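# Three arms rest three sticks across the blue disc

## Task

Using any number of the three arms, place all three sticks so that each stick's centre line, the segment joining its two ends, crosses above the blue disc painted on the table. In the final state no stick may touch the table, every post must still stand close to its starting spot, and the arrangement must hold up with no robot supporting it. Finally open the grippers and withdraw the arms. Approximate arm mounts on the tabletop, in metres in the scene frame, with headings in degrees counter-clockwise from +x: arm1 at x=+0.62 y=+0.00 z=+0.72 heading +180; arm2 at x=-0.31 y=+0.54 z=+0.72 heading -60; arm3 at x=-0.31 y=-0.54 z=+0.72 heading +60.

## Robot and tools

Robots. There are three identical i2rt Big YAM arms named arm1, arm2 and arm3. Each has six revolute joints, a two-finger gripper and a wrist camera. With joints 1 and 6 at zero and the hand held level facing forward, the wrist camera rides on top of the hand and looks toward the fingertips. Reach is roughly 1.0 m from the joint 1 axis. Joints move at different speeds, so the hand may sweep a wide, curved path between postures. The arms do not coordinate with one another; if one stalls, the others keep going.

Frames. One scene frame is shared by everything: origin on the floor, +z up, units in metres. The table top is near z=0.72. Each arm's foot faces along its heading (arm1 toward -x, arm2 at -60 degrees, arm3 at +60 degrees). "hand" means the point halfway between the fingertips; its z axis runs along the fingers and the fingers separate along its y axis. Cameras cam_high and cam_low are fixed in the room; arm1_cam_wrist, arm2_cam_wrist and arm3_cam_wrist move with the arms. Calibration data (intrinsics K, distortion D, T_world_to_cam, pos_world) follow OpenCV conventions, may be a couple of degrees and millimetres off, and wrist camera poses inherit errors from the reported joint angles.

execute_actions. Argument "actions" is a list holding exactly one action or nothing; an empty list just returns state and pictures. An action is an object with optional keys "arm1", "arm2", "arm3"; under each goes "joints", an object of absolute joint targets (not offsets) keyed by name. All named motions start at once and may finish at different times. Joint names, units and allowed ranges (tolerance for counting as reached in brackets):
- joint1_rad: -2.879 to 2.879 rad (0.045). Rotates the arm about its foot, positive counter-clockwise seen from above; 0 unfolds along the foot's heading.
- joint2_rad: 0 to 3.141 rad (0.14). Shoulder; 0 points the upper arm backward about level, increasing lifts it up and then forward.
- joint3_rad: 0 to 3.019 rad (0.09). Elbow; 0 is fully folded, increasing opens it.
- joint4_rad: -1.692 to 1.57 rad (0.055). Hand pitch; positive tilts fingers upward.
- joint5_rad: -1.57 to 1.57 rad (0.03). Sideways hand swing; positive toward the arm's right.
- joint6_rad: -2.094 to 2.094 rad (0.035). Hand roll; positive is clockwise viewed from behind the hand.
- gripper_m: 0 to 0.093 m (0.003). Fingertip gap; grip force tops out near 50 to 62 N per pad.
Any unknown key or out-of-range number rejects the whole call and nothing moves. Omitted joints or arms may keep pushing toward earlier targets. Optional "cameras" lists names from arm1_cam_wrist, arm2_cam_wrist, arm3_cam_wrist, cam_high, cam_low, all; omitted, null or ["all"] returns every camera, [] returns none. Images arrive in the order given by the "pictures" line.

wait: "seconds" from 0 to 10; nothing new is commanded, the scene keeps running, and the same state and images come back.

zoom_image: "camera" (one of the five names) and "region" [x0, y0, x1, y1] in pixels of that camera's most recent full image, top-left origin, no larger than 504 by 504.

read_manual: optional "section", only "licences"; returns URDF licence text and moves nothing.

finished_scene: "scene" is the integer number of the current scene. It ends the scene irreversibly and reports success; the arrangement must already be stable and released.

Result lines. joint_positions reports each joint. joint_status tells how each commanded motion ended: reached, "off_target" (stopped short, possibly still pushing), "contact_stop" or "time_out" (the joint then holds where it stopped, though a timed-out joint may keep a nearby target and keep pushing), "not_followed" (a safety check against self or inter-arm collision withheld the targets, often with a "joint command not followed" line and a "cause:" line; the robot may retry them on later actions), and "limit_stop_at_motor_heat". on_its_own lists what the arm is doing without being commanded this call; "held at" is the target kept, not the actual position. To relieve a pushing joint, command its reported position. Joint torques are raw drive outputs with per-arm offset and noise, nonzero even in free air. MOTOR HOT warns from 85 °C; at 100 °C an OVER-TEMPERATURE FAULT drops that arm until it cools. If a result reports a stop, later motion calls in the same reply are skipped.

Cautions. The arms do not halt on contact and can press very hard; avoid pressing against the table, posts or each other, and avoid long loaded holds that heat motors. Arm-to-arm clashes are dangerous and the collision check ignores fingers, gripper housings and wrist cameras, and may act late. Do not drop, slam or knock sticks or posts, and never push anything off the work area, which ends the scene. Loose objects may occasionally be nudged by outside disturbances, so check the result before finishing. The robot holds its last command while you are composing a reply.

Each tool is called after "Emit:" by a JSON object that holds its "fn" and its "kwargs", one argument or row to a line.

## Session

Emit:
{"fn": "execute_actions", "kwargs": {
  "actions": []
}}

Scene clock: 0.00 s.
Joint torques (N m, as the arm reports them, + toward a larger angle): no reading
arm1.joint_positions: joint1_rad=+0.271 joint2_rad=+0.637 joint3_rad=+1.382 joint4_rad=-1.454 joint5_rad=+0.185 joint6_rad=+0.221 gripper_m=+0.095
arm1.joint_status: not commanded
arm1.hand: x=+0.3987 y=-0.0290 z=+1.2574 quat_wxyz=(-0.025, -0.905, +0.011, +0.425) (m; scene frame)
arm2.joint_positions: joint1_rad=+0.082 joint2_rad=+0.577 joint3_rad=+1.332 joint4_rad=-1.483 joint5_rad=-0.137 joint6_rad=-0.430 gripper_m=+0.094
arm2.joint_status: not commanded
arm2.hand: x=-0.1805 y=+0.3811 z=+1.2803 quat_wxyz=(-0.349, -0.228, -0.882, +0.222) (m; scene frame)
arm3.joint_positions: joint1_rad=-0.073 joint2_rad=+0.638 joint3_rad=+1.357 joint4_rad=-1.537 joint5_rad=-0.233 joint6_rad=+0.399 gripper_m=+0.094
arm3.joint_status: not commanded
arm3.hand: x=-0.2292 y=-0.3424 z=+1.2377 quat_wxyz=(-0.217, +0.307, -0.871, -0.316) (m; scene frame)
pictures: arm1_cam_wrist, arm2_cam_wrist, arm3_cam_wrist, cam_high, cam_low
camera_calibration (this result's frames):
arm1_cam_wrist: T_world_to_cam=[[0.000930599, 0.998336, -0.0576544, 0.104055], [0.968581, -0.0152383, -0.248231, -0.0748387], [-0.248697, -0.0556119, -0.966984, 1.43565], [0, 0, 0, 1]] pos_world=[0.429431, -0.0251837, 1.37567]
arm2_cam_wrist: T_world_to_cam=[[-0.563359, -0.793038, 0.231772, -0.0982135], [-0.825253, 0.526596, -0.204093, -0.0805771], [0.0398033, -0.306248, -0.951119, 1.46531], [0, 0, 0, 1]] pos_world=[-0.18015, 0.413293, 1.4]
arm3_cam_wrist: T_world_to_cam=[[0.682491, -0.606092, -0.408483, 0.455292], [-0.679725, -0.731767, -0.0499133, -0.344237], [-0.268662, 0.311721, -0.9114, 1.29689], [0, 0, 0, 1]] pos_world=[-0.196294, -0.380221, 1.35078]
Images, in order (width x height): arm1_cam_wrist 504x504, arm2_cam_wrist 504x504, arm3_cam_wrist 504x504, cam_high 504x504, cam_low 504x504.

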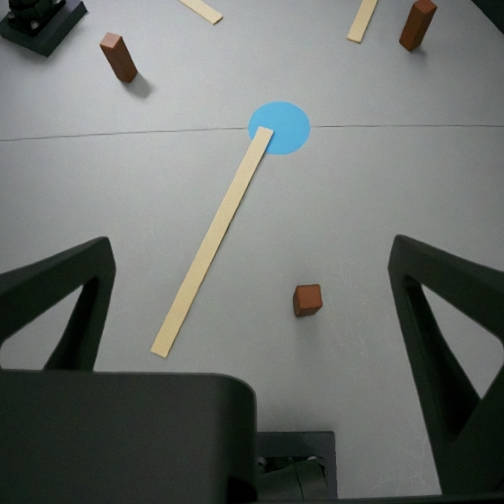

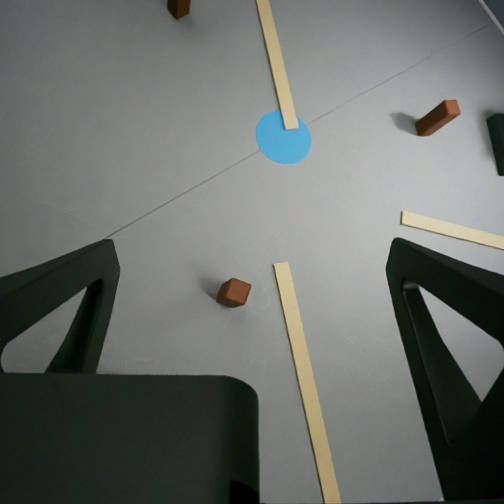

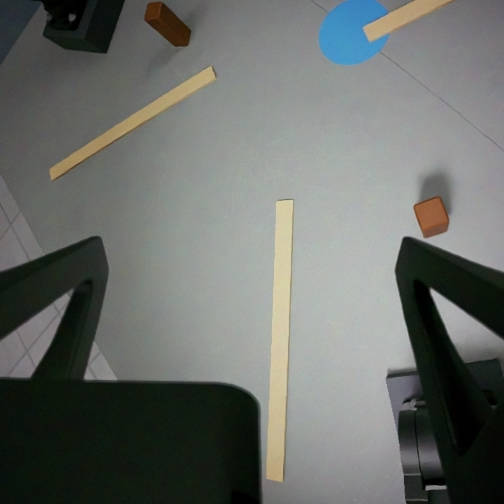

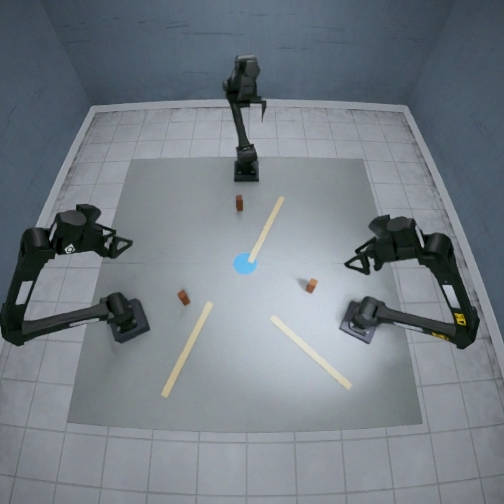

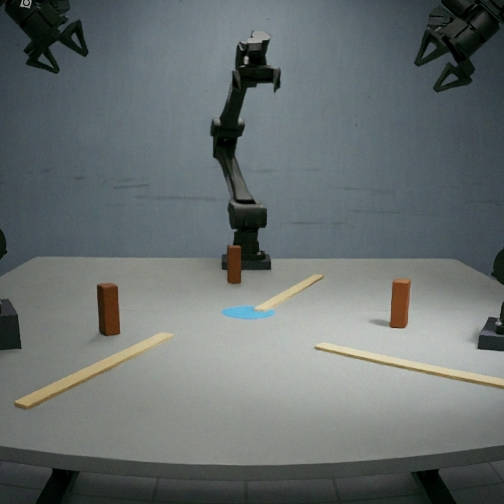

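Emit:
{"fn": "zoom_image", "kwargs": {
  "camera": "cam_high",
  "region": [150, 180, 370, 410]
}}

Region (150, 180, 370, 410) of cam_high's 504x504 image, scaled by 2.191, with more detail than that image has; it fills the left 482 columns of this view, and the rest is white.

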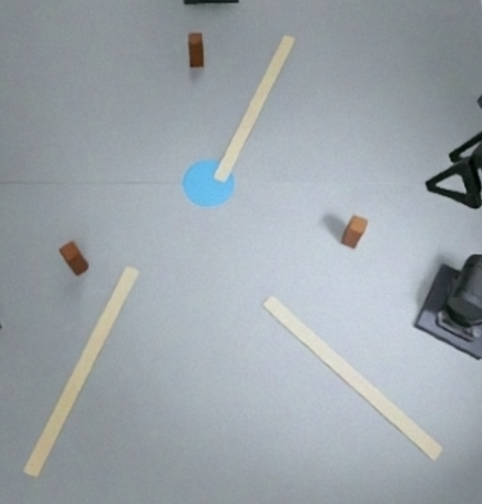

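Emit:
{"fn": "execute_actions", "kwargs": {
  "actions": [
    {"arm1":{"joints":{"joint1_rad":0.555,"joint5_rad":0,"joint6_rad":0.99,"gripper_m":0.085}},"arm2":{"joints":{"joint1_rad":-0.47,"joint5_rad":0,"joint6_rad":2.0,"gripper_m":0.085}},"arm3":{"joints":{"joint1_rad":1.54,"joint5_rad":0,"joint6_rad":1.815,"gripper_m":0.085}}}
  ],
  "cameras": []
}}

Emit:
{"fn": "execute_actions", "kwargs": {
  "actions": [
    {"arm1":{"joints":{"joint2_rad":1.431,"joint3_rad":0.85,"joint4_rad":-0.981}},"arm2":{"joints":{"joint2_rad":1.445,"joint3_rad":0.80,"joint4_rad":-0.918}},"arm3":{"joints":{"joint2_rad":1.236,"joint3_rad":0.64,"joint4_rad":-0.963}}}
  ],
  "cameras": ["arm1_cam_wrist","arm2_cam_wrist","arm3_cam_wrist","cam_high"]
}}

Scene clock: 53.00 s.
Joint torques (N m, as the arm reports them, + toward a larger angle): arm1=[-0.64  2.33  8.82  1.5  -0.05 -0.04] | arm2=[-2.4   1.77 10.27  1.86  0.12 -0.03] | arm3=[ 0.82  1.79 10.53  1.54  0.08  0.05]
arm1.joint_positions: joint1_rad=+0.551 joint2_rad=+0.637 joint3_rad=+1.382 joint4_rad=-1.454 joint5_rad=+0.002 joint6_rad=+0.974 gripper_m=+0.085
arm1.joint_status: all done
arm1.hand: x=+0.4310 y=-0.1171 z=+1.2559 quat_wxyz=(-0.292, -0.888, +0.186, +0.302) (m; scene frame)
arm2.joint_positions: joint1_rad=-0.459 joint2_rad=+0.577 joint3_rad=+1.332 joint4_rad=-1.483 joint5_rad=-0.003 joint6_rad=+1.992 gripper_m=+0.085
arm2.joint_status: all done
arm2.hand: x=-0.3030 y=+0.3355 z=+1.2796 quat_wxyz=(-0.400, -0.895, +0.176, -0.092) (m; scene frame)
arm3.joint_positions: joint1_rad=+1.532 joint2_rad=+0.638 joint3_rad=+1.357 joint4_rad=-1.537 joint5_rad=-0.001 joint6_rad=+1.804 gripper_m=+0.085
arm3.joint_status: all done
arm3.hand: x=-0.4952 y=-0.4260 z=+1.2319 quat_wxyz=(+0.211, +0.356, -0.860, -0.298) (m; scene frame)
pictures: none
No camera images: the call's "cameras" was empty. Leave "cameras" out to get every camera's image.

Scene clock: 54.47 s.
Joint torques (N m, as the arm reports them, + toward a larger angle): arm1=[-0.59 -6.71  7.98  0.6  -0.02  0.01] | arm2=[-2.42 -8.07  8.61  0.77  0.14  0.04] | arm3=[ 0.92 -6.95  8.15  0.84  0.08  0.1 ]
arm1.joint_positions: joint1_rad=+0.551 joint2_rad=+1.431 joint3_rad=+0.832 joint4_rad=-0.993 joint5_rad=+0.002 joint6_rad=+0.975 gripper_m=+0.085
arm1.joint_status: all done
arm1.hand: x=+0.3267 y=-0.1843 z=+0.8014 quat_wxyz=(+0.005, -0.979, +0.204, -0.006) (m; scene frame)
arm2.joint_positions: joint1_rad=-0.459 joint2_rad=+1.434 joint3_rad=+0.786 joint4_rad=-0.931 joint5_rad=-0.003 joint6_rad=+1.993 gripper_m=+0.085
arm2.joint_status: all done
arm2.hand: x=-0.2996 y=+0.1972 z=+0.8267 quat_wxyz=(+0.002, -0.981, +0.195, +0.000) (m; scene frame)
arm3.joint_positions: joint1_rad=+1.532 joint2_rad=+1.253 joint3_rad=+0.637 joint4_rad=-0.980 joint5_rad=-0.001 joint6_rad=+1.804 gripper_m=+0.085
arm3.joint_status: all done
arm3.hand: x=-0.5427 y=-0.3924 z=+0.7942 quat_wxyz=(-0.011, +0.381, -0.925, +0.010) (m; scene frame)
pictures: arm1_cam_wrist, arm2_cam_wrist, arm3_cam_wrist, cam_high
camera_calibration (this result's frames):
arm1_cam_wrist: T_world_to_cam=[[0.402757, 0.915235, 0.011477, 0.0308627], [0.733214, -0.330112, 0.594495, -0.77718], [0.547891, -0.231022, -0.804018, 0.544918], [0, 0, 0, 1]] pos_world=[0.258853, -0.158915, 0.899799]
arm2_cam_wrist: T_world_to_cam=[[0.386419, 0.922271, 0.00978579, -0.076216], [0.750093, -0.320417, 0.578527, -0.182554], [0.536695, -0.216214, -0.815604, 1.00135], [0, 0, 0, 1]] pos_world=[-0.371036, 0.228304, 0.923064]
arm3_cam_wrist: T_world_to_cam=[[0.714899, -0.698699, 0.0271672, 0.0930207], [-0.580926, -0.571874, 0.579212, -0.999339], [-0.389159, -0.42986, -0.814724, 0.390848], [0, 0, 0, 1]] pos_world=[-0.49494, -0.338492, 0.894735]
Images, in order (width x height): arm1_cam_wrist 504x504, arm2_cam_wrist 504x504, arm3_cam_wrist 504x504, cam_high 504x504.

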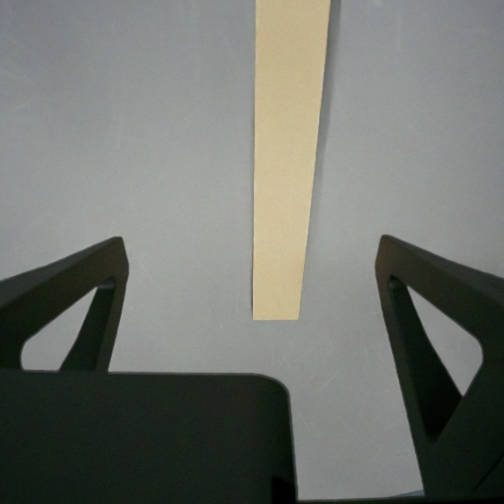

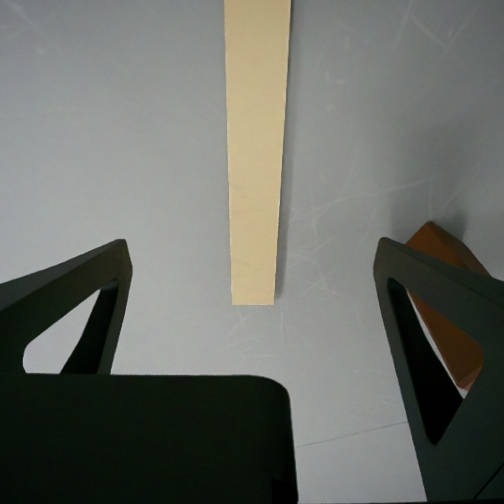

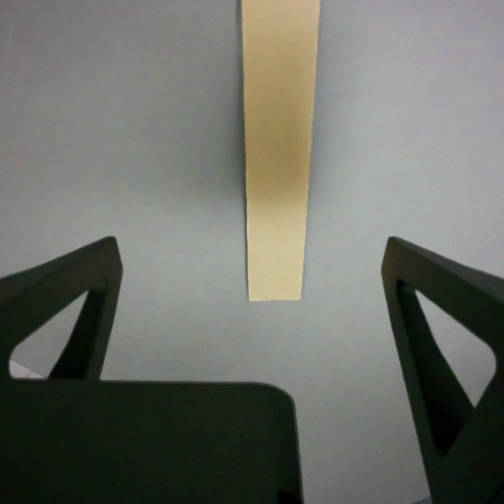

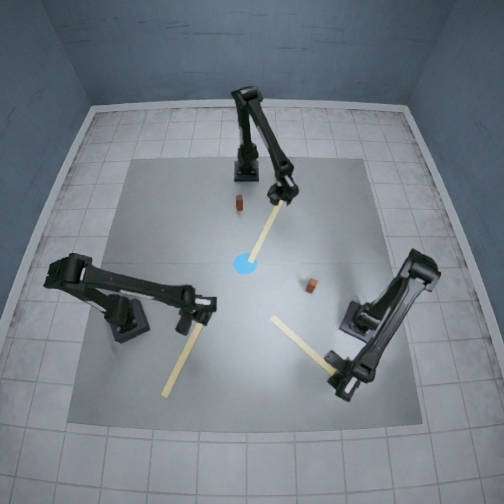

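Emit:
{"fn": "execute_actions", "kwargs": {
  "actions": [
    {"arm1":{"joints":{"joint2_rad":1.534,"joint3_rad":0.70,"joint4_rad":-0.72}},"arm2":{"joints":{"joint2_rad":1.632,"joint3_rad":0.71,"joint4_rad":-0.632}},"arm3":{"joints":{"joint2_rad":1.39,"joint3_rad":0.505,"joint4_rad":-0.665}}}
  ],
  "cameras": ["arm1_cam_wrist","arm2_cam_wrist","arm3_cam_wrist"]
}}

Scene clock: 76.70 s.
Joint torques (N m, as the arm reports them, + toward a larger angle): arm1=[-0.57 -6.87  5.45  0.66  0.03 -0.01] | arm2=[ -2.47 -10.76   5.98   0.78   0.15   0.04] | arm3=[ 0.27 -4.34  6.65  0.83  0.06  0.06]
arm1.joint_positions: joint1_rad=+0.550 joint2_rad=+1.535 joint3_rad=+0.701 joint4_rad=-0.732 joint5_rad=+0.000 joint6_rad=+0.978 gripper_m=+0.085
arm1.joint_status: all done
arm1.hand: x=+0.3369 y=-0.1780 z=+0.7302 quat_wxyz=(-0.005, -0.979, +0.206, +0.003) (m; scene frame)
arm2.joint_positions: joint1_rad=-0.459 joint2_rad=+1.642 joint3_rad=+0.704 joint4_rad=-0.644 joint5_rad=-0.003 joint6_rad=+1.993 gripper_m=+0.085
arm2.joint_status: all done
arm2.hand: x=-0.2997 y=+0.1972 z=+0.7377 quat_wxyz=(+0.004, -0.981, +0.195, +0.000) (m; scene frame)
arm3.joint_positions: joint1_rad=+1.532 joint2_rad=+1.377 joint3_rad=+0.503 joint4_rad=-0.682 joint5_rad=+0.000 joint6_rad=+1.805 gripper_m=+0.085
arm3.joint_status: all done
arm3.hand: x=-0.5341 y=-0.3969 z=+0.7256 quat_wxyz=(+0.000, +0.380, -0.925, -0.006) (m; scene frame)
pictures: arm1_cam_wrist, arm2_cam_wrist, arm3_cam_wrist
camera_calibration (this result's frames):
arm1_cam_wrist: T_world_to_cam=[[0.406307, 0.913664, -0.0115378, 0.0371038], [0.744761, -0.323828, 0.583495, -0.734968], [0.529382, -0.245671, -0.812035, 0.493097], [0, 0, 0, 1]] pos_world=[0.271264, -0.150764, 0.82969]
arm2_cam_wrist: T_world_to_cam=[[0.386426, 0.92223, 0.0129103, -0.0775577], [0.750151, -0.322405, 0.577346, -0.129686], [0.536608, -0.213416, -0.816398, 0.928846], [0, 0, 0, 1]] pos_world=[-0.371172, 0.227946, 0.834183]
arm3_cam_wrist: T_world_to_cam=[[0.714589, -0.699458, -0.0109906, 0.112746], [-0.562382, -0.583749, 0.58563, -0.956652], [-0.41604, -0.412304, -0.810504, 0.325899], [0, 0, 0, 1]] pos_world=[-0.482985, -0.345215, 0.825626]
Images, in order (width x height): arm1_cam_wrist 504x504, arm2_cam_wrist 504x504, arm3_cam_wrist 504x504.

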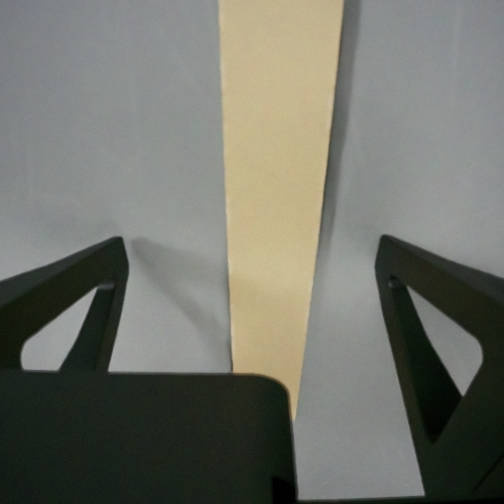

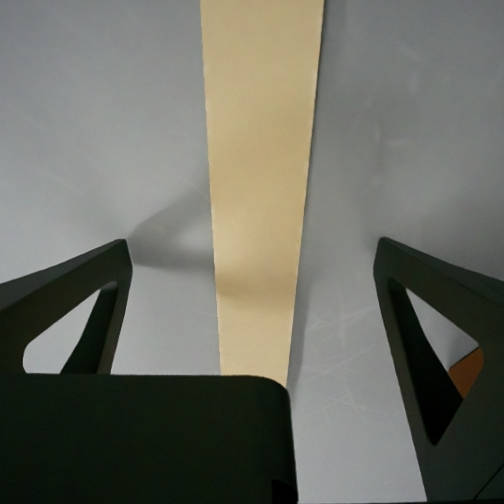

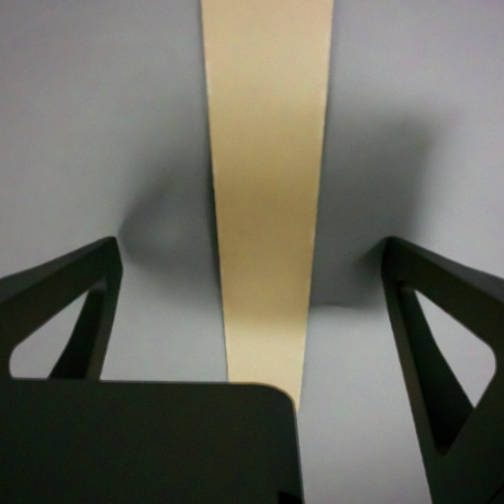

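Emit:
{"fn": "execute_actions", "kwargs": {
  "actions": [
    {"arm1":{"joints":{"joint2_rad":1.575}},"arm2":{"joints":{"joint2_rad":1.675}},"arm3":{"joints":{"joint2_rad":1.43}}}
  ],
  "cameras": []
}}

Emit:
{"fn": "execute_actions", "kwargs": {
  "actions": [
    {"arm1":{"joints":{"gripper_m":0.015}},"arm2":{"joints":{"gripper_m":0.015}},"arm3":{"joints":{"gripper_m":0.015}}}
  ],
  "cameras": ["arm1_cam_wrist","arm2_cam_wrist","arm3_cam_wrist"]
}}

Scene clock: 84.43 s.
Joint torques (N m, as the arm reports them, + toward a larger angle): arm1=[-0.59 -5.1   5.39  0.65  0.   -0.01] | arm2=[-2.47 -8.15  5.87  0.7   0.14  0.04] | arm3=[ 1.02 -2.56  6.73  0.94  0.05  0.14]
arm1.joint_positions: joint1_rad=+0.550 joint2_rad=+1.546 joint3_rad=+0.701 joint4_rad=-0.732 joint5_rad=+0.001 joint6_rad=+0.978 gripper_m=+0.085
arm1.joint_status: all done
arm1.hand: x=+0.3382 y=-0.1769 z=+0.7268 quat_wxyz=(-0.001, -0.978, +0.206, +0.000) (m; scene frame)
arm2.joint_positions: joint1_rad=-0.459 joint2_rad=+1.649 joint3_rad=+0.704 joint4_rad=-0.642 joint5_rad=-0.002 joint6_rad=+1.993 gripper_m=+0.085
arm2.joint_status: all done
arm2.hand: x=-0.2998 y=+0.1980 z=+0.7354 quat_wxyz=(+0.006, -0.981, +0.195, +0.001) (m; scene frame)
arm3.joint_positions: joint1_rad=+1.532 joint2_rad=+1.383 joint3_rad=+0.503 joint4_rad=-0.682 joint5_rad=+0.000 joint6_rad=+1.805 gripper_m=+0.085
arm3.joint_status: all done
arm3.hand: x=-0.5333 y=-0.3974 z=+0.7242 quat_wxyz=(-0.002, +0.380, -0.925, -0.004) (m; scene frame)
pictures: none
No camera images: the call's "cameras" was empty. Leave "cameras" out to get every camera's image.

Scene clock: 85.10 s.
Joint torques (N m, as the arm reports them, + toward a larger angle): arm1=[-0.48 -5.11  5.38  0.67 -0.21 -0.01] | arm2=[-2.44 -8.3   5.87  0.6   0.12  0.04] | arm3=[ 0.34 -2.68  6.62  0.67  0.17  0.08]
arm1.joint_positions: joint1_rad=+0.550 joint2_rad=+1.546 joint3_rad=+0.701 joint4_rad=-0.733 joint5_rad=+0.007 joint6_rad=+0.979 gripper_m=+0.027
arm1.joint_status: gripper_m off_target (ended at +0.027, target +0.015)
arm1.hand: x=+0.3380 y=-0.1759 z=+0.7265 quat_wxyz=(+0.002, -0.978, +0.207, +0.001) (m; scene frame)
arm2.joint_positions: joint1_rad=-0.459 joint2_rad=+1.651 joint3_rad=+0.704 joint4_rad=-0.640 joint5_rad=-0.002 joint6_rad=+1.994 gripper_m=+0.027
arm2.joint_status: gripper_m off_target (ended at +0.027, target +0.015)
arm2.hand: x=-0.2999 y=+0.1977 z=+0.7348 quat_wxyz=(+0.006, -0.981, +0.195, +0.001) (m; scene frame)
arm3.joint_positions: joint1_rad=+1.532 joint2_rad=+1.387 joint3_rad=+0.503 joint4_rad=-0.685 joint5_rad=-0.003 joint6_rad=+1.805 gripper_m=+0.027
arm3.joint_status: gripper_m off_target (ended at +0.027, target +0.015)
arm3.hand: x=-0.5325 y=-0.3985 z=+0.7232 quat_wxyz=(-0.003, +0.380, -0.925, +0.000) (m; scene frame)
pictures: arm1_cam_wrist, arm2_cam_wrist, arm3_cam_wrist
camera_calibration (this result's frames):
arm1_cam_wrist: T_world_to_cam=[[0.407385, 0.913252, 0.0028447, 0.0238736], [0.739995, -0.331921, 0.58501, -0.733914], [0.535205, -0.236219, -0.811021, 0.488956], [0, 0, 0, 1]] pos_world=[0.271675, -0.149903, 0.825832]
arm2_cam_wrist: T_world_to_cam=[[0.387142, 0.921868, 0.0167563, -0.0804888], [0.750428, -0.325601, 0.575188, -0.125412], [0.535703, -0.210105, -0.817849, 0.926793], [0, 0, 0, 1]] pos_world=[-0.371213, 0.22809, 0.831461]
arm3_cam_wrist: T_world_to_cam=[[0.714567, -0.699565, 0.00195984, 0.101036], [-0.567755, -0.578289, 0.585864, -0.956131], [-0.408716, -0.419751, -0.810407, 0.324833], [0, 0, 0, 1]] pos_world=[-0.48228, -0.34589, 0.823212]
Images, in order (width x height): arm1_cam_wrist 504x504, arm2_cam_wrist 504x504, arm3_cam_wrist 504x504.

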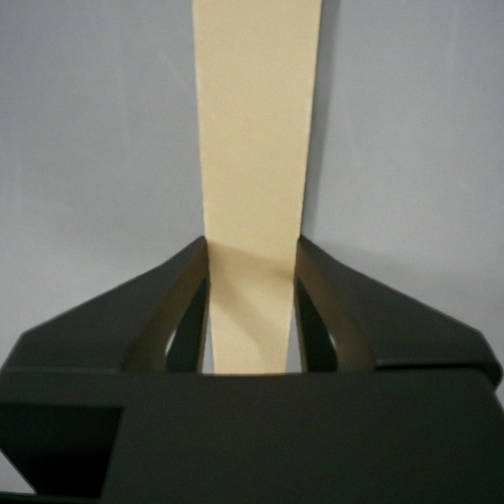

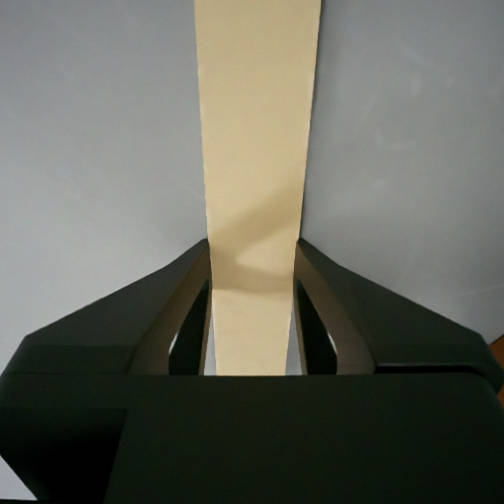

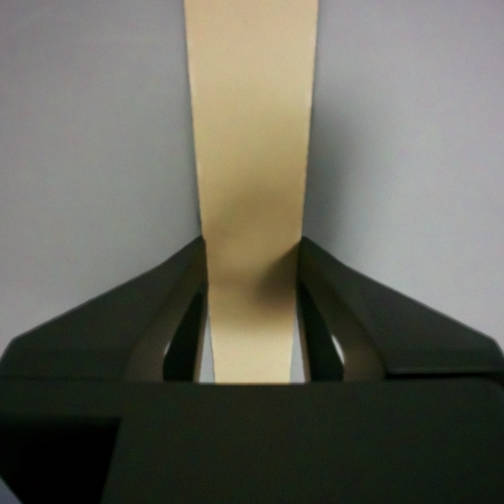

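Emit:
{"fn": "execute_actions", "kwargs": {
  "actions": [
    {"arm1":{"joints":{"joint2_rad":1.21,"joint3_rad":1.13,"joint4_rad":-1.47}},"arm2":{"joints":{"joint2_rad":1.28,"joint3_rad":0.99,"joint4_rad":-1.258}},"arm3":{"joints":{"joint2_rad":1.077,"joint3_rad":0.76,"joint4_rad":-1.23}}}
  ],
  "cameras": ["cam_high","cam_low"]
}}

Scene clock: 97.90 s.
Joint torques (N m, as the arm reports them, + toward a larger angle): arm1=[-0.6  -5.61  9.61 -0.16  0.09 -0.02] | arm2=[-2.47 -7.79  9.82 -0.05  0.12  0.02] | arm3=[ 0.63 -4.26 10.67 -0.66  0.2   0.13]
arm1.joint_positions: joint1_rad=+0.550 joint2_rad=+1.215 joint3_rad=+1.107 joint4_rad=-1.462 joint5_rad=-0.001 joint6_rad=+0.979 gripper_m=+0.027
arm1.joint_status: all done
arm1.hand: x=+0.3384 y=-0.1766 z=+0.9694 quat_wxyz=(-0.003, -0.978, +0.207, +0.001) (m; scene frame)
arm2.joint_positions: joint1_rad=-0.459 joint2_rad=+1.271 joint3_rad=+0.980 joint4_rad=-1.246 joint5_rad=-0.002 joint6_rad=+1.995 gripper_m=+0.027
arm2.joint_status: all done
arm2.hand: x=-0.2992 y=+0.1885 z=+0.9452 quat_wxyz=(-0.018, -0.981, +0.195, -0.004) (m; scene frame)
arm3.joint_positions: joint1_rad=+1.532 joint2_rad=+1.067 joint3_rad=+0.744 joint4_rad=-1.214 joint5_rad=-0.003 joint6_rad=+1.807 gripper_m=+0.027
arm3.joint_status: all done
arm3.hand: x=-0.5394 y=-0.3957 z=+0.8770 quat_wxyz=(+0.006, +0.380, -0.925, -0.013) (m; scene frame)
pictures: cam_high, cam_low
Images, in order (width x height): cam_high 504x504, cam_low 504x504.

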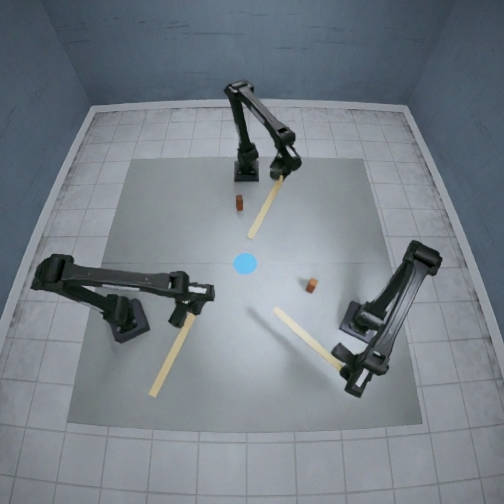

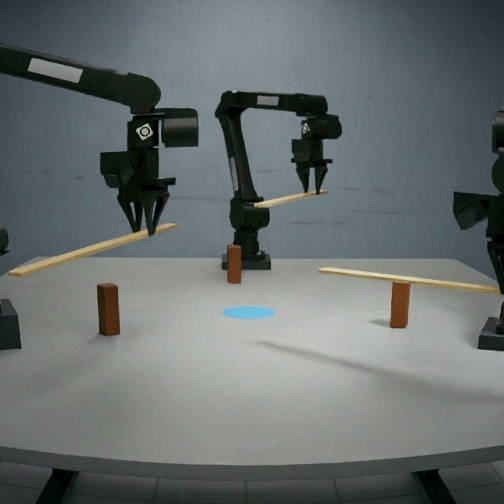

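Emit:
{"fn": "execute_actions", "kwargs": {
  "actions": [
    {"arm1":{"joints":{"joint1_rad":-0.095,"joint6_rad":-0.1}},"arm2":{"joints":{"joint1_rad":-0.055,"joint6_rad":-0.12}}}
  ],
  "cameras": []
}}

Emit:
{"fn": "execute_actions", "kwargs": {
  "actions": [
    {"arm3":{"joints":{"joint1_rad":-0.1,"joint6_rad":-0.075}}}
  ],
  "cameras": ["cam_high","cam_low"]
}}

Scene clock: 120.03 s.
Joint torques (N m, as the arm reports them, + toward a larger angle): arm1=[-0.68 -5.83  9.66 -0.1  -0.02 -0.25] | arm2=[-1.38 -7.73  9.95  0.12  0.01 -0.1 ] | arm3=[ 0.45 -3.51 10.69 -0.66  0.15  0.08]
arm1.joint_positions: joint1_rad=-0.096 joint2_rad=+1.215 joint3_rad=+1.107 joint4_rad=-1.462 joint5_rad=+0.000 joint6_rad=-0.085 gripper_m=+0.027
arm1.joint_status: all done
arm1.hand: x=+0.2883 y=+0.0296 z=+0.9685 quat_wxyz=(-0.003, -1.000, +0.000, +0.002) (m; scene frame)
arm2.joint_positions: joint1_rad=-0.059 joint2_rad=+1.271 joint3_rad=+0.980 joint4_rad=-1.247 joint5_rad=-0.002 joint6_rad=-0.112 gripper_m=+0.027
arm2.joint_status: all done
arm2.hand: x=-0.1646 y=+0.2204 z=+0.9448 quat_wxyz=(-0.014, -0.492, -0.871, +0.011) (m; scene frame)
arm3.joint_positions: joint1_rad=+1.532 joint2_rad=+1.067 joint3_rad=+0.744 joint4_rad=-1.214 joint5_rad=-0.003 joint6_rad=+1.807 gripper_m=+0.027
arm3.joint_status: not commanded
arm3.hand: x=-0.5394 y=-0.3957 z=+0.8770 quat_wxyz=(+0.006, +0.380, -0.925, -0.013) (m; scene frame)
pictures: none
No camera images: the call's "cameras" was empty. Leave "cameras" out to get every camera's image.

Scene clock: 122.33 s.
Joint torques (N m, as the arm reports them, + toward a larger angle): arm1=[-0.65 -5.7   9.65 -0.07 -0.02 -0.25] | arm2=[-1.33 -7.71  9.97  0.13  0.01 -0.12] | arm3=[-0.46 -3.82 10.65 -0.35  0.07 -0.13]
arm1.joint_positions: joint1_rad=-0.096 joint2_rad=+1.215 joint3_rad=+1.107 joint4_rad=-1.462 joint5_rad=+0.000 joint6_rad=-0.085 gripper_m=+0.027
arm1.joint_status: not commanded
arm1.hand: x=+0.2883 y=+0.0296 z=+0.9685 quat_wxyz=(-0.003, -1.000, +0.000, +0.002) (m; scene frame)
arm2.joint_positions: joint1_rad=-0.059 joint2_rad=+1.271 joint3_rad=+0.980 joint4_rad=-1.247 joint5_rad=-0.002 joint6_rad=-0.113 gripper_m=+0.027
arm2.joint_status: not commanded
arm2.hand: x=-0.1646 y=+0.2204 z=+0.9448 quat_wxyz=(-0.014, -0.492, -0.871, +0.011) (m; scene frame)
arm3.joint_positions: joint1_rad=-0.095 joint2_rad=+1.069 joint3_rad=+0.744 joint4_rad=-1.214 joint5_rad=-0.001 joint6_rad=-0.063 gripper_m=+0.027
arm3.joint_status: all done
arm3.hand: x=-0.1562 y=-0.3177 z=+0.8798 quat_wxyz=(-0.018, +0.489, -0.872, -0.007) (m; scene frame)
pictures: cam_high, cam_low
Images, in order (width x height): cam_high 504x504, cam_low 504x504.

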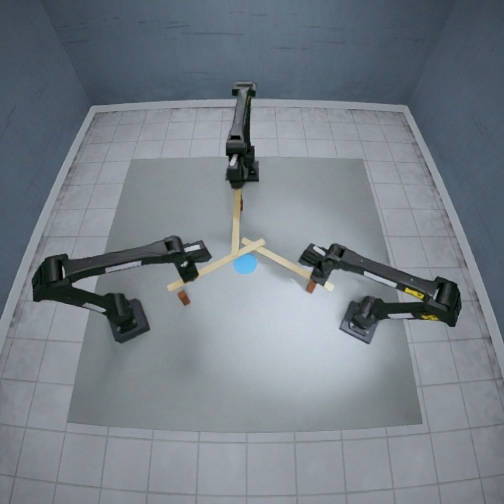

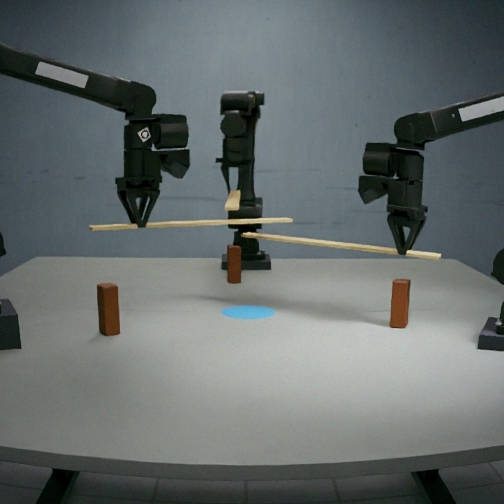

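Emit:
{"fn": "execute_actions", "kwargs": {
  "actions": [
    {"arm1":{"joints":{"joint4_rad":-1.24,"joint6_rad":0.03}},"arm2":{"joints":{"joint4_rad":-1.05}}}
  ],
  "cameras": []
}}

Emit:
{"fn": "execute_actions", "kwargs": {
  "actions": [
    {"arm3":{"joints":{"joint2_rad":0.97,"joint3_rad":0.6,"joint4_rad":-0.96}}}
  ],
  "cameras": []
}}

Emit:
{"fn": "execute_actions", "kwargs": {
  "actions": [
    {"arm2":{"joints":{"joint2_rad":1.275,"joint3_rad":0.775,"joint4_rad":-0.81}}}
  ],
  "cameras": []
}}

Emit:
{"fn": "execute_actions", "kwargs": {
  "actions": [
    {"arm1":{"joints":{"joint2_rad":1.25,"joint3_rad":0.92,"joint4_rad":-0.99}}}
  ],
  "cameras": ["cam_high","cam_low"]
}}

Emit:
{"fn": "zoom_image", "kwargs": {
  "camera": "cam_high",
  "region": [160, 180, 340, 310]
}}

Emit:
{"fn": "zoom_image", "kwargs": {
  "camera": "cam_low",
  "region": [80, 190, 440, 340]
}}

Scene clock: 138.60 s.
Joint torques (N m, as the arm reports them, + toward a larger angle): arm1=[-0.71 -6.2   9.97  1.18 -0.01  0.02] | arm2=[-1.29 -8.04 10.31  1.51  0.01 -0.11] | arm3=[ 0.29 -3.97 11.01 -0.6   0.03 -0.14]
arm1.joint_positions: joint1_rad=-0.096 joint2_rad=+1.215 joint3_rad=+1.107 joint4_rad=-1.257 joint5_rad=+0.000 joint6_rad=+0.014 gripper_m=+0.027
arm1.joint_status: all done
arm1.hand: x=+0.2386 y=+0.0338 z=+0.9738 quat_wxyz=(+0.001, -0.993, +0.049, +0.104) (m; scene frame)
arm2.joint_positions: joint1_rad=-0.059 joint2_rad=+1.271 joint3_rad=+0.980 joint4_rad=-1.068 joint5_rad=-0.002 joint6_rad=-0.113 gripper_m=+0.027
arm2.joint_status: all done
arm2.hand: x=-0.1463 y=+0.1807 z=+0.9503 quat_wxyz=(-0.086, -0.489, -0.866, +0.063) (m; scene frame)
arm3.joint_positions: joint1_rad=-0.095 joint2_rad=+1.069 joint3_rad=+0.744 joint4_rad=-1.214 joint5_rad=-0.001 joint6_rad=-0.064 gripper_m=+0.027
arm3.joint_status: not commanded
arm3.hand: x=-0.1562 y=-0.3177 z=+0.8798 quat_wxyz=(-0.018, +0.489, -0.872, -0.007) (m; scene frame)
pictures: none
No camera images: the call's "cameras" was empty. Leave "cameras" out to get every camera's image.

Scene clock: 139.60 s.
Joint torques (N m, as the arm reports them, + toward a larger angle): arm1=[-0.71 -6.08  9.96  1.19 -0.02  0.02] | arm2=[-1.33 -8.04 10.27  1.53  0.01 -0.11] | arm3=[-0.26 -3.98 10.35  1.44  0.   -0.13]
arm1.joint_positions: joint1_rad=-0.096 joint2_rad=+1.215 joint3_rad=+1.107 joint4_rad=-1.257 joint5_rad=+0.000 joint6_rad=+0.014 gripper_m=+0.027
arm1.joint_status: not commanded
arm1.hand: x=+0.2386 y=+0.0338 z=+0.9738 quat_wxyz=(+0.001, -0.993, +0.049, +0.104) (m; scene frame)
arm2.joint_positions: joint1_rad=-0.059 joint2_rad=+1.271 joint3_rad=+0.980 joint4_rad=-1.068 joint5_rad=-0.002 joint6_rad=-0.113 gripper_m=+0.027
arm2.joint_status: not commanded
arm2.hand: x=-0.1463 y=+0.1807 z=+0.9503 quat_wxyz=(-0.086, -0.489, -0.866, +0.063) (m; scene frame)
arm3.joint_positions: joint1_rad=-0.095 joint2_rad=+0.978 joint3_rad=+0.591 joint4_rad=-0.984 joint5_rad=-0.001 joint6_rad=-0.064 gripper_m=+0.027
arm3.joint_status: all done
arm3.hand: x=-0.1559 y=-0.3174 z=+0.8499 quat_wxyz=(-0.094, +0.487, -0.867, -0.044) (m; scene frame)
pictures: none
No camera images: the call's "cameras" was empty. Leave "cameras" out to get every camera's image.

Scene clock: 140.57 s.
Joint torques (N m, as the arm reports them, + toward a larger angle): arm1=[-0.73 -6.12  9.96  1.18 -0.02  0.02] | arm2=[-1.32 -7.72  9.52  1.59  0.01 -0.11] | arm3=[-1.09 -4.08 10.24  1.37  0.03 -0.07]
arm1.joint_positions: joint1_rad=-0.096 joint2_rad=+1.215 joint3_rad=+1.107 joint4_rad=-1.257 joint5_rad=+0.000 joint6_rad=+0.014 gripper_m=+0.027
arm1.joint_status: not commanded
arm1.hand: x=+0.2386 y=+0.0338 z=+0.9738 quat_wxyz=(+0.001, -0.993, +0.049, +0.104) (m; scene frame)
arm2.joint_positions: joint1_rad=-0.059 joint2_rad=+1.271 joint3_rad=+0.765 joint4_rad=-0.829 joint5_rad=-0.002 joint6_rad=-0.113 gripper_m=+0.027
arm2.joint_status: all done
arm2.hand: x=-0.1574 y=+0.2042 z=+0.8758 quat_wxyz=(-0.096, -0.488, -0.865, +0.070) (m; scene frame)
arm3.joint_positions: joint1_rad=-0.095 joint2_rad=+0.978 joint3_rad=+0.591 joint4_rad=-0.984 joint5_rad=-0.001 joint6_rad=-0.064 gripper_m=+0.027
arm3.joint_status: not commanded
arm3.hand: x=-0.1559 y=-0.3174 z=+0.8499 quat_wxyz=(-0.094, +0.487, -0.867, -0.044) (m; scene frame)
pictures: none
No camera images: the call's "cameras" was empty. Leave "cameras" out to get every camera's image.

Scene clock: 141.57 s.
Joint torques (N m, as the arm reports them, + toward a larger angle): arm1=[-0.68 -6.71  8.68  1.22 -0.02  0.02] | arm2=[-1.29 -7.65  9.56  1.57  0.01 -0.1 ] | arm3=[-0.12 -3.54 10.46  1.15  0.08 -0.16]
arm1.joint_positions: joint1_rad=-0.096 joint2_rad=+1.262 joint3_rad=+0.909 joint4_rad=-1.007 joint5_rad=+0.000 joint6_rad=+0.015 gripper_m=+0.027
arm1.joint_status: all done
arm1.hand: x=+0.2407 y=+0.0331 z=+0.8860 quat_wxyz=(+0.001, -0.993, +0.049, +0.107) (m; scene frame)
arm2.joint_positions: joint1_rad=-0.059 joint2_rad=+1.271 joint3_rad=+0.765 joint4_rad=-0.829 joint5_rad=-0.002 joint6_rad=-0.113 gripper_m=+0.027
arm2.joint_status: not commanded
arm2.hand: x=-0.1574 y=+0.2042 z=+0.8758 quat_wxyz=(-0.096, -0.488, -0.865, +0.070) (m; scene frame)
arm3.joint_positions: joint1_rad=-0.095 joint2_rad=+0.978 joint3_rad=+0.591 joint4_rad=-0.984 joint5_rad=-0.001 joint6_rad=-0.064 gripper_m=+0.027
arm3.joint_status: not commanded
arm3.hand: x=-0.1559 y=-0.3174 z=+0.8499 quat_wxyz=(-0.094, +0.487, -0.867, -0.044) (m; scene frame)
pictures: cam_high, cam_low
Images, in order (width x height): cam_high 504x504, cam_low 504x504.

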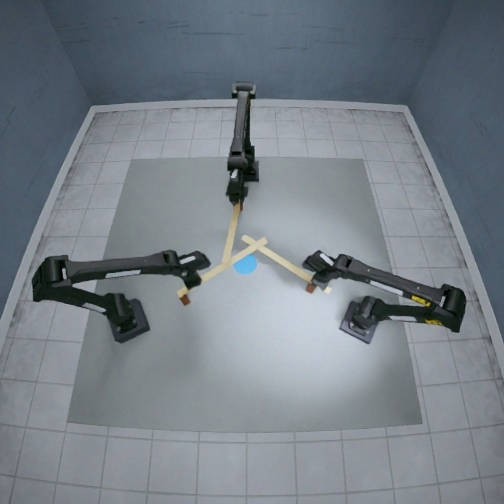

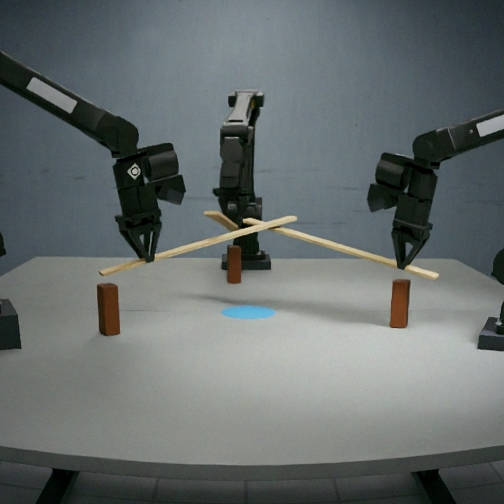

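Region (160, 180, 340, 310) of cam_high's 504x504 image, scaled by 2.800, with more detail than that image has.

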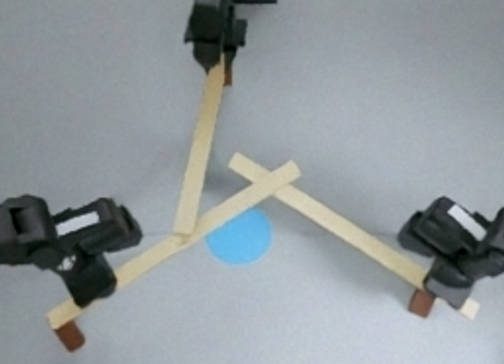

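Region (80, 190, 440, 340) of cam_low's 504x504 image, scaled by 1.400, with more detail than that image has; it fills the top 210 rows of this view, and the rest is white.

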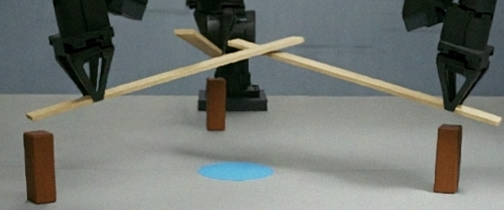

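Emit:
{"fn": "execute_actions", "kwargs": {
  "actions": [
    {"arm1":{"joints":{"joint2_rad":1.25,"joint3_rad":0.835,"joint4_rad":-0.91}}}
  ],
  "cameras": []
}}

Emit:
{"fn": "execute_actions", "kwargs": {
  "actions": [
    {"arm3":{"joints":{"joint1_rad":-0.125,"joint2_rad":1.13,"joint3_rad":0.73,"joint4_rad":-0.89,"joint6_rad":-0.15}}}
  ],
  "cameras": []
}}

Emit:
{"fn": "execute_actions", "kwargs": {
  "actions": [
    {"arm1":{"joints":{"joint6_rad":-0.1}}}
  ],
  "cameras": ["cam_high","cam_low"]
}}

Emit:
{"fn": "zoom_image", "kwargs": {
  "camera": "cam_high",
  "region": [160, 180, 340, 310]
}}

Emit:
{"fn": "zoom_image", "kwargs": {
  "camera": "cam_low",
  "region": [80, 190, 440, 340]
}}

Scene clock: 153.20 s.
Joint torques (N m, as the arm reports them, + toward a larger angle): arm1=[-0.77 -6.36  8.16  1.19 -0.02  0.02] | arm2=[-1.33 -7.6   9.58  1.6   0.01 -0.1 ] | arm3=[-0.08 -3.84 10.33  1.27  0.04 -0.12]
arm1.joint_positions: joint1_rad=-0.096 joint2_rad=+1.262 joint3_rad=+0.828 joint4_rad=-0.927 joint5_rad=+0.000 joint6_rad=+0.015 gripper_m=+0.027
arm1.joint_status: all done
arm1.hand: x=+0.2526 y=+0.0320 z=+0.8576 quat_wxyz=(+0.001, -0.993, +0.049, +0.106) (m; scene frame)
arm2.joint_positions: joint1_rad=-0.059 joint2_rad=+1.271 joint3_rad=+0.765 joint4_rad=-0.829 joint5_rad=-0.002 joint6_rad=-0.113 gripper_m=+0.027
arm2.joint_status: not commanded
arm2.hand: x=-0.1574 y=+0.2042 z=+0.8758 quat_wxyz=(-0.096, -0.488, -0.865, +0.070) (m; scene frame)
arm3.joint_positions: joint1_rad=-0.095 joint2_rad=+0.978 joint3_rad=+0.591 joint4_rad=-0.984 joint5_rad=-0.001 joint6_rad=-0.064 gripper_m=+0.027
arm3.joint_status: not commanded
arm3.hand: x=-0.1559 y=-0.3174 z=+0.8499 quat_wxyz=(-0.094, +0.487, -0.867, -0.044) (m; scene frame)
pictures: none
No camera images: the call's "cameras" was empty. Leave "cameras" out to get every camera's image.

Scene clock: 154.13 s.
Joint torques (N m, as the arm reports them, + toward a larger angle): arm1=[-0.77 -6.33  8.16  1.17 -0.01  0.02] | arm2=[-1.26 -7.65  9.58  1.56  0.01 -0.11] | arm3=[-0.49 -5.33 13.33  1.15  0.   -0.16]
arm1.joint_positions: joint1_rad=-0.096 joint2_rad=+1.262 joint3_rad=+0.828 joint4_rad=-0.927 joint5_rad=+0.000 joint6_rad=+0.015 gripper_m=+0.027
arm1.joint_status: not commanded
arm1.hand: x=+0.2525 y=+0.0320 z=+0.8576 quat_wxyz=(+0.001, -0.993, +0.049, +0.106) (m; scene frame)
arm2.joint_positions: joint1_rad=-0.059 joint2_rad=+1.271 joint3_rad=+0.765 joint4_rad=-0.829 joint5_rad=-0.002 joint6_rad=-0.113 gripper_m=+0.027
arm2.joint_status: not commanded
arm2.hand: x=-0.1574 y=+0.2042 z=+0.8758 quat_wxyz=(-0.096, -0.488, -0.865, +0.070) (m; scene frame)
arm3.joint_positions: joint1_rad=-0.116 joint2_rad=+1.133 joint3_rad=+0.683 joint4_rad=-0.908 joint5_rad=-0.001 joint6_rad=-0.139 gripper_m=+0.027
arm3.joint_status: all done
arm3.hand: x=-0.1218 y=-0.2806 z=+0.8489 quat_wxyz=(-0.102, +0.509, -0.853, -0.042) (m; scene frame)
pictures: none
No camera images: the call's "cameras" was empty. Leave "cameras" out to get every camera's image.

Scene clock: 155.17 s.
Joint torques (N m, as the arm reports them, + toward a larger angle): arm1=[-0.72 -6.34  8.14  1.19 -0.02 -0.25] | arm2=[-1.32 -7.55  9.57  1.57  0.01 -0.11] | arm3=[-0.41 -4.55 13.3   1.15 -0.03 -0.06]
arm1.joint_positions: joint1_rad=-0.096 joint2_rad=+1.262 joint3_rad=+0.828 joint4_rad=-0.927 joint5_rad=+0.000 joint6_rad=-0.084 gripper_m=+0.027
arm1.joint_status: all done
arm1.hand: x=+0.2525 y=+0.0320 z=+0.8576 quat_wxyz=(+0.006, -0.994, +0.000, +0.106) (m; scene frame)
arm2.joint_positions: joint1_rad=-0.059 joint2_rad=+1.271 joint3_rad=+0.765 joint4_rad=-0.829 joint5_rad=-0.002 joint6_rad=-0.113 gripper_m=+0.027
arm2.joint_status: not commanded
arm2.hand: x=-0.1574 y=+0.2042 z=+0.8758 quat_wxyz=(-0.096, -0.488, -0.865, +0.070) (m; scene frame)
arm3.joint_positions: joint1_rad=-0.116 joint2_rad=+1.133 joint3_rad=+0.683 joint4_rad=-0.908 joint5_rad=-0.001 joint6_rad=-0.139 gripper_m=+0.027
arm3.joint_status: not commanded
arm3.hand: x=-0.1218 y=-0.2806 z=+0.8489 quat_wxyz=(-0.102, +0.510, -0.853, -0.042) (m; scene frame)
pictures: cam_high, cam_low
Images, in order (width x height): cam_high 504x504, cam_low 504x504.

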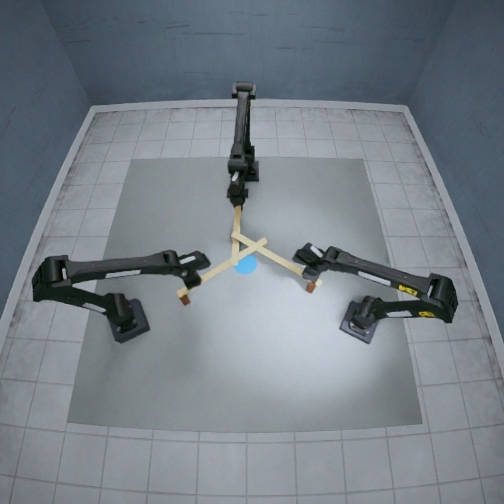

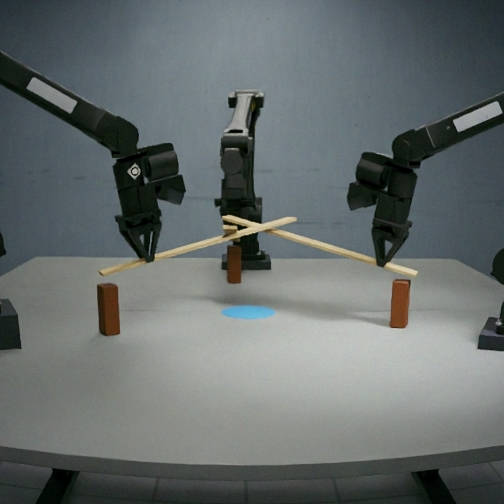

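Region (160, 180, 340, 310) of cam_high's 504x504 image, scaled by 2.800, with more detail than that image has.

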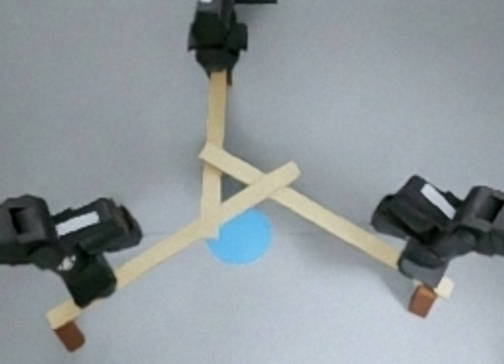

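Region (80, 190, 440, 340) of cam_low's 504x504 image, scaled by 1.400, with more detail than that image has; it fills the top 210 rows of this view, and the rest is white.

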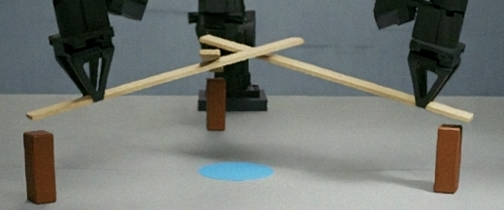

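Emit:
{"fn": "execute_actions", "kwargs": {
  "actions": [
    {"arm1":{"joints":{"joint2_rad":1.385,"joint3_rad":0.935,"joint4_rad":-0.983}},"arm2":{"joints":{"joint2_rad":1.392,"joint3_rad":0.835,"joint4_rad":-0.88}},"arm3":{"joints":{"joint2_rad":1.275,"joint3_rad":0.785,"joint4_rad":-0.945}}}
  ],
  "cameras": ["cam_high","cam_low"]
}}

Emit:
{"fn": "zoom_image", "kwargs": {
  "camera": "cam_high",
  "region": [160, 180, 340, 310]
}}

Emit:
{"fn": "zoom_image", "kwargs": {
  "camera": "cam_low",
  "region": [80, 190, 440, 340]
}}

Scene clock: 171.50 s.
Joint torques (N m, as the arm reports them, + toward a larger angle): arm1=[-0.8  -6.5  10.9   0.42  0.   -0.25] | arm2=[-1.35 -8.38 11.8   0.49 -0.18 -0.13] | arm3=[-0.08 -5.43 12.3   0.06  0.05 -0.03]
arm1.joint_positions: joint1_rad=-0.096 joint2_rad=+1.379 joint3_rad=+0.885 joint4_rad=-0.984 joint5_rad=-0.001 joint6_rad=-0.085 gripper_m=+0.027
arm1.joint_status: all done
arm1.hand: x=+0.2462 y=+0.0323 z=+0.8358 quat_wxyz=(+0.001, -0.999, +0.000, +0.048) (m; scene frame)
arm2.joint_positions: joint1_rad=-0.059 joint2_rad=+1.385 joint3_rad=+0.791 joint4_rad=-0.875 joint5_rad=+0.003 joint6_rad=-0.111 gripper_m=+0.027
arm2.joint_status: all done
arm2.hand: x=-0.1608 y=+0.2095 z=+0.8447 quat_wxyz=(-0.040, -0.492, -0.869, +0.033) (m; scene frame)
arm3.joint_positions: joint1_rad=-0.117 joint2_rad=+1.272 joint3_rad=+0.746 joint4_rad=-0.938 joint5_rad=-0.001 joint6_rad=-0.142 gripper_m=+0.027
arm3.joint_status: all done
arm3.hand: x=-0.1138 y=-0.2699 z=+0.8295 quat_wxyz=(-0.054, +0.513, -0.856, -0.021) (m; scene frame)
pictures: cam_high, cam_low
Images, in order (width x height): cam_high 504x504, cam_low 504x504.

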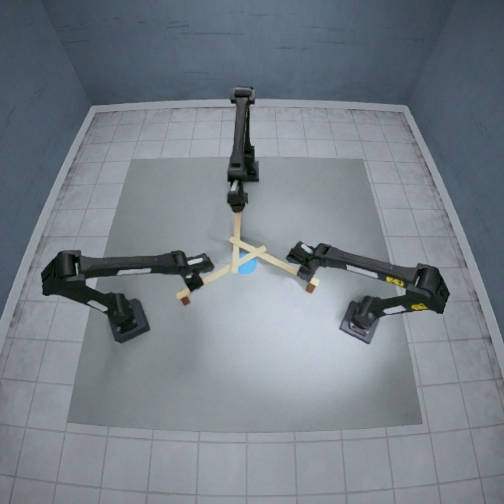

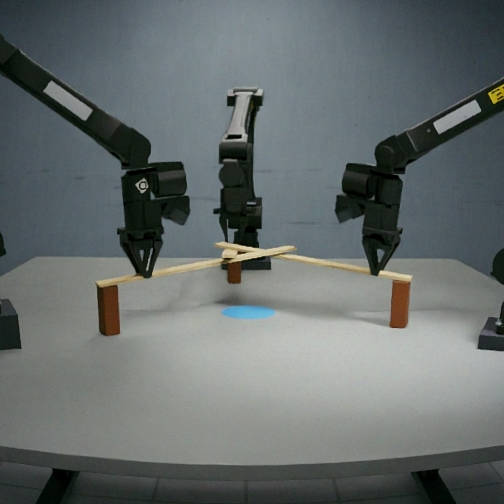

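Region (160, 180, 340, 310) of cam_high's 504x504 image, scaled by 2.800, with more detail than that image has.

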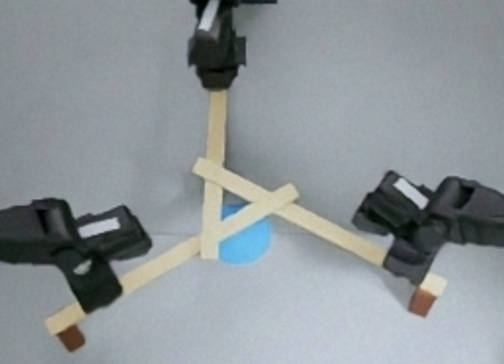

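Region (80, 190, 440, 340) of cam_low's 504x504 image, scaled by 1.400, with more detail than that image has; it fills the top 210 rows of this view, and the rest is white.

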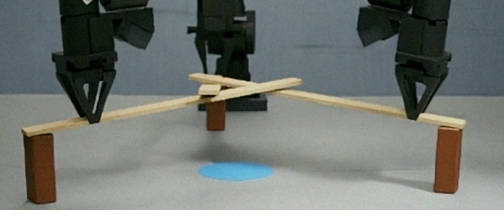

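Emit:
{"fn": "execute_actions", "kwargs": {
  "actions": [
    {"arm1":{"joints":{"joint2_rad":1.41}},"arm2":{"joints":{"joint2_rad":1.41}},"arm3":{"joints":{"joint2_rad":1.305}}}
  ],
  "cameras": []
}}

Emit:
{"fn": "execute_actions", "kwargs": {
  "actions": [
    {"arm1":{"joints":{"joint2_rad":1.385,"gripper_m":0.06}},"arm2":{"joints":{"joint2_rad":1.39,"gripper_m":0.06}},"arm3":{"joints":{"joint2_rad":1.277,"gripper_m":0.06}}}
  ],
  "cameras": ["cam_low"]
}}

Emit:
{"fn": "zoom_image", "kwargs": {
  "camera": "cam_low",
  "region": [80, 190, 440, 340]
}}

Scene clock: 183.27 s.
Joint torques (N m, as the arm reports them, + toward a larger angle): arm1=[-0.75 -4.94 10.86  0.42  0.   -0.24] | arm2=[-1.32 -7.12 11.77  0.48 -0.18 -0.14] | arm3=[-0.66 -3.25 11.95  0.12  0.03 -0.08]
arm1.joint_positions: joint1_rad=-0.096 joint2_rad=+1.381 joint3_rad=+0.886 joint4_rad=-0.984 joint5_rad=-0.001 joint6_rad=-0.085 gripper_m=+0.027
arm1.joint_status: all done
arm1.hand: x=+0.2461 y=+0.0323 z=+0.8355 quat_wxyz=(+0.001, -0.999, +0.000, +0.047) (m; scene frame)
arm2.joint_positions: joint1_rad=-0.059 joint2_rad=+1.387 joint3_rad=+0.791 joint4_rad=-0.875 joint5_rad=+0.003 joint6_rad=-0.111 gripper_m=+0.027
arm2.joint_status: all done
arm2.hand: x=-0.1608 y=+0.2096 z=+0.8442 quat_wxyz=(-0.040, -0.492, -0.869, +0.032) (m; scene frame)
arm3.joint_positions: joint1_rad=-0.117 joint2_rad=+1.275 joint3_rad=+0.747 joint4_rad=-0.938 joint5_rad=-0.001 joint6_rad=-0.142 gripper_m=+0.027
arm3.joint_status: all done
arm3.hand: x=-0.1138 y=-0.2699 z=+0.8286 quat_wxyz=(-0.052, +0.513, -0.857, -0.021) (m; scene frame)
pictures: none
No camera images: the call's "cameras" was empty. Leave "cameras" out to get every camera's image.

Scene clock: 183.87 s.
Joint torques (N m, as the arm reports them, + toward a larger angle): arm1=[-0.7  -6.66 10.83  0.42  0.01 -0.25] | arm2=[-1.28 -8.51 11.74  0.48 -0.18 -0.12] | arm3=[-0.07 -6.48 12.25  0.28  0.05 -0.07]
arm1.joint_positions: joint1_rad=-0.096 joint2_rad=+1.381 joint3_rad=+0.886 joint4_rad=-0.985 joint5_rad=-0.001 joint6_rad=-0.085 gripper_m=+0.060
arm1.joint_status: all done
arm1.hand: x=+0.2462 y=+0.0323 z=+0.8353 quat_wxyz=(+0.001, -0.999, +0.000, +0.047) (m; scene frame)
arm2.joint_positions: joint1_rad=-0.059 joint2_rad=+1.387 joint3_rad=+0.791 joint4_rad=-0.875 joint5_rad=+0.003 joint6_rad=-0.112 gripper_m=+0.060
arm2.joint_status: all done
arm2.hand: x=-0.1607 y=+0.2094 z=+0.8443 quat_wxyz=(-0.040, -0.491, -0.870, +0.033) (m; scene frame)
arm3.joint_positions: joint1_rad=-0.117 joint2_rad=+1.275 joint3_rad=+0.747 joint4_rad=-0.938 joint5_rad=-0.001 joint6_rad=-0.142 gripper_m=+0.060
arm3.joint_status: all done
arm3.hand: x=-0.1138 y=-0.2699 z=+0.8286 quat_wxyz=(-0.052, +0.513, -0.857, -0.021) (m; scene frame)
pictures: cam_low
Images, in order (width x height): cam_low 504x504.

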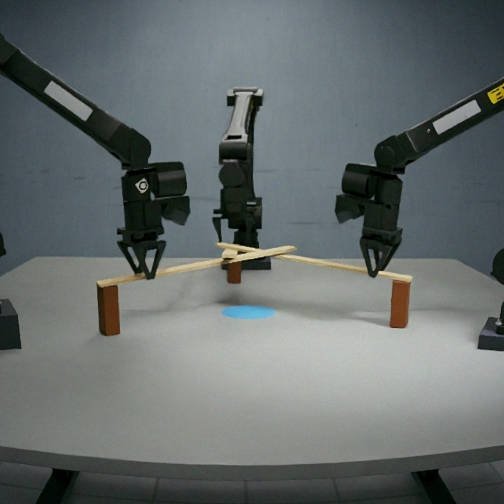

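Region (80, 190, 440, 340) of cam_low's 504x504 image, scaled by 1.400, with more detail than that image has; it fills the top 210 rows of this view, and the rest is white.

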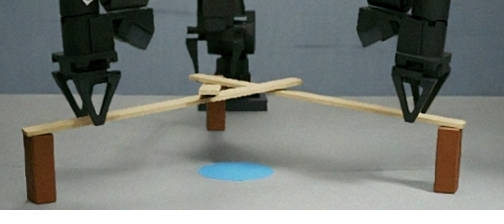

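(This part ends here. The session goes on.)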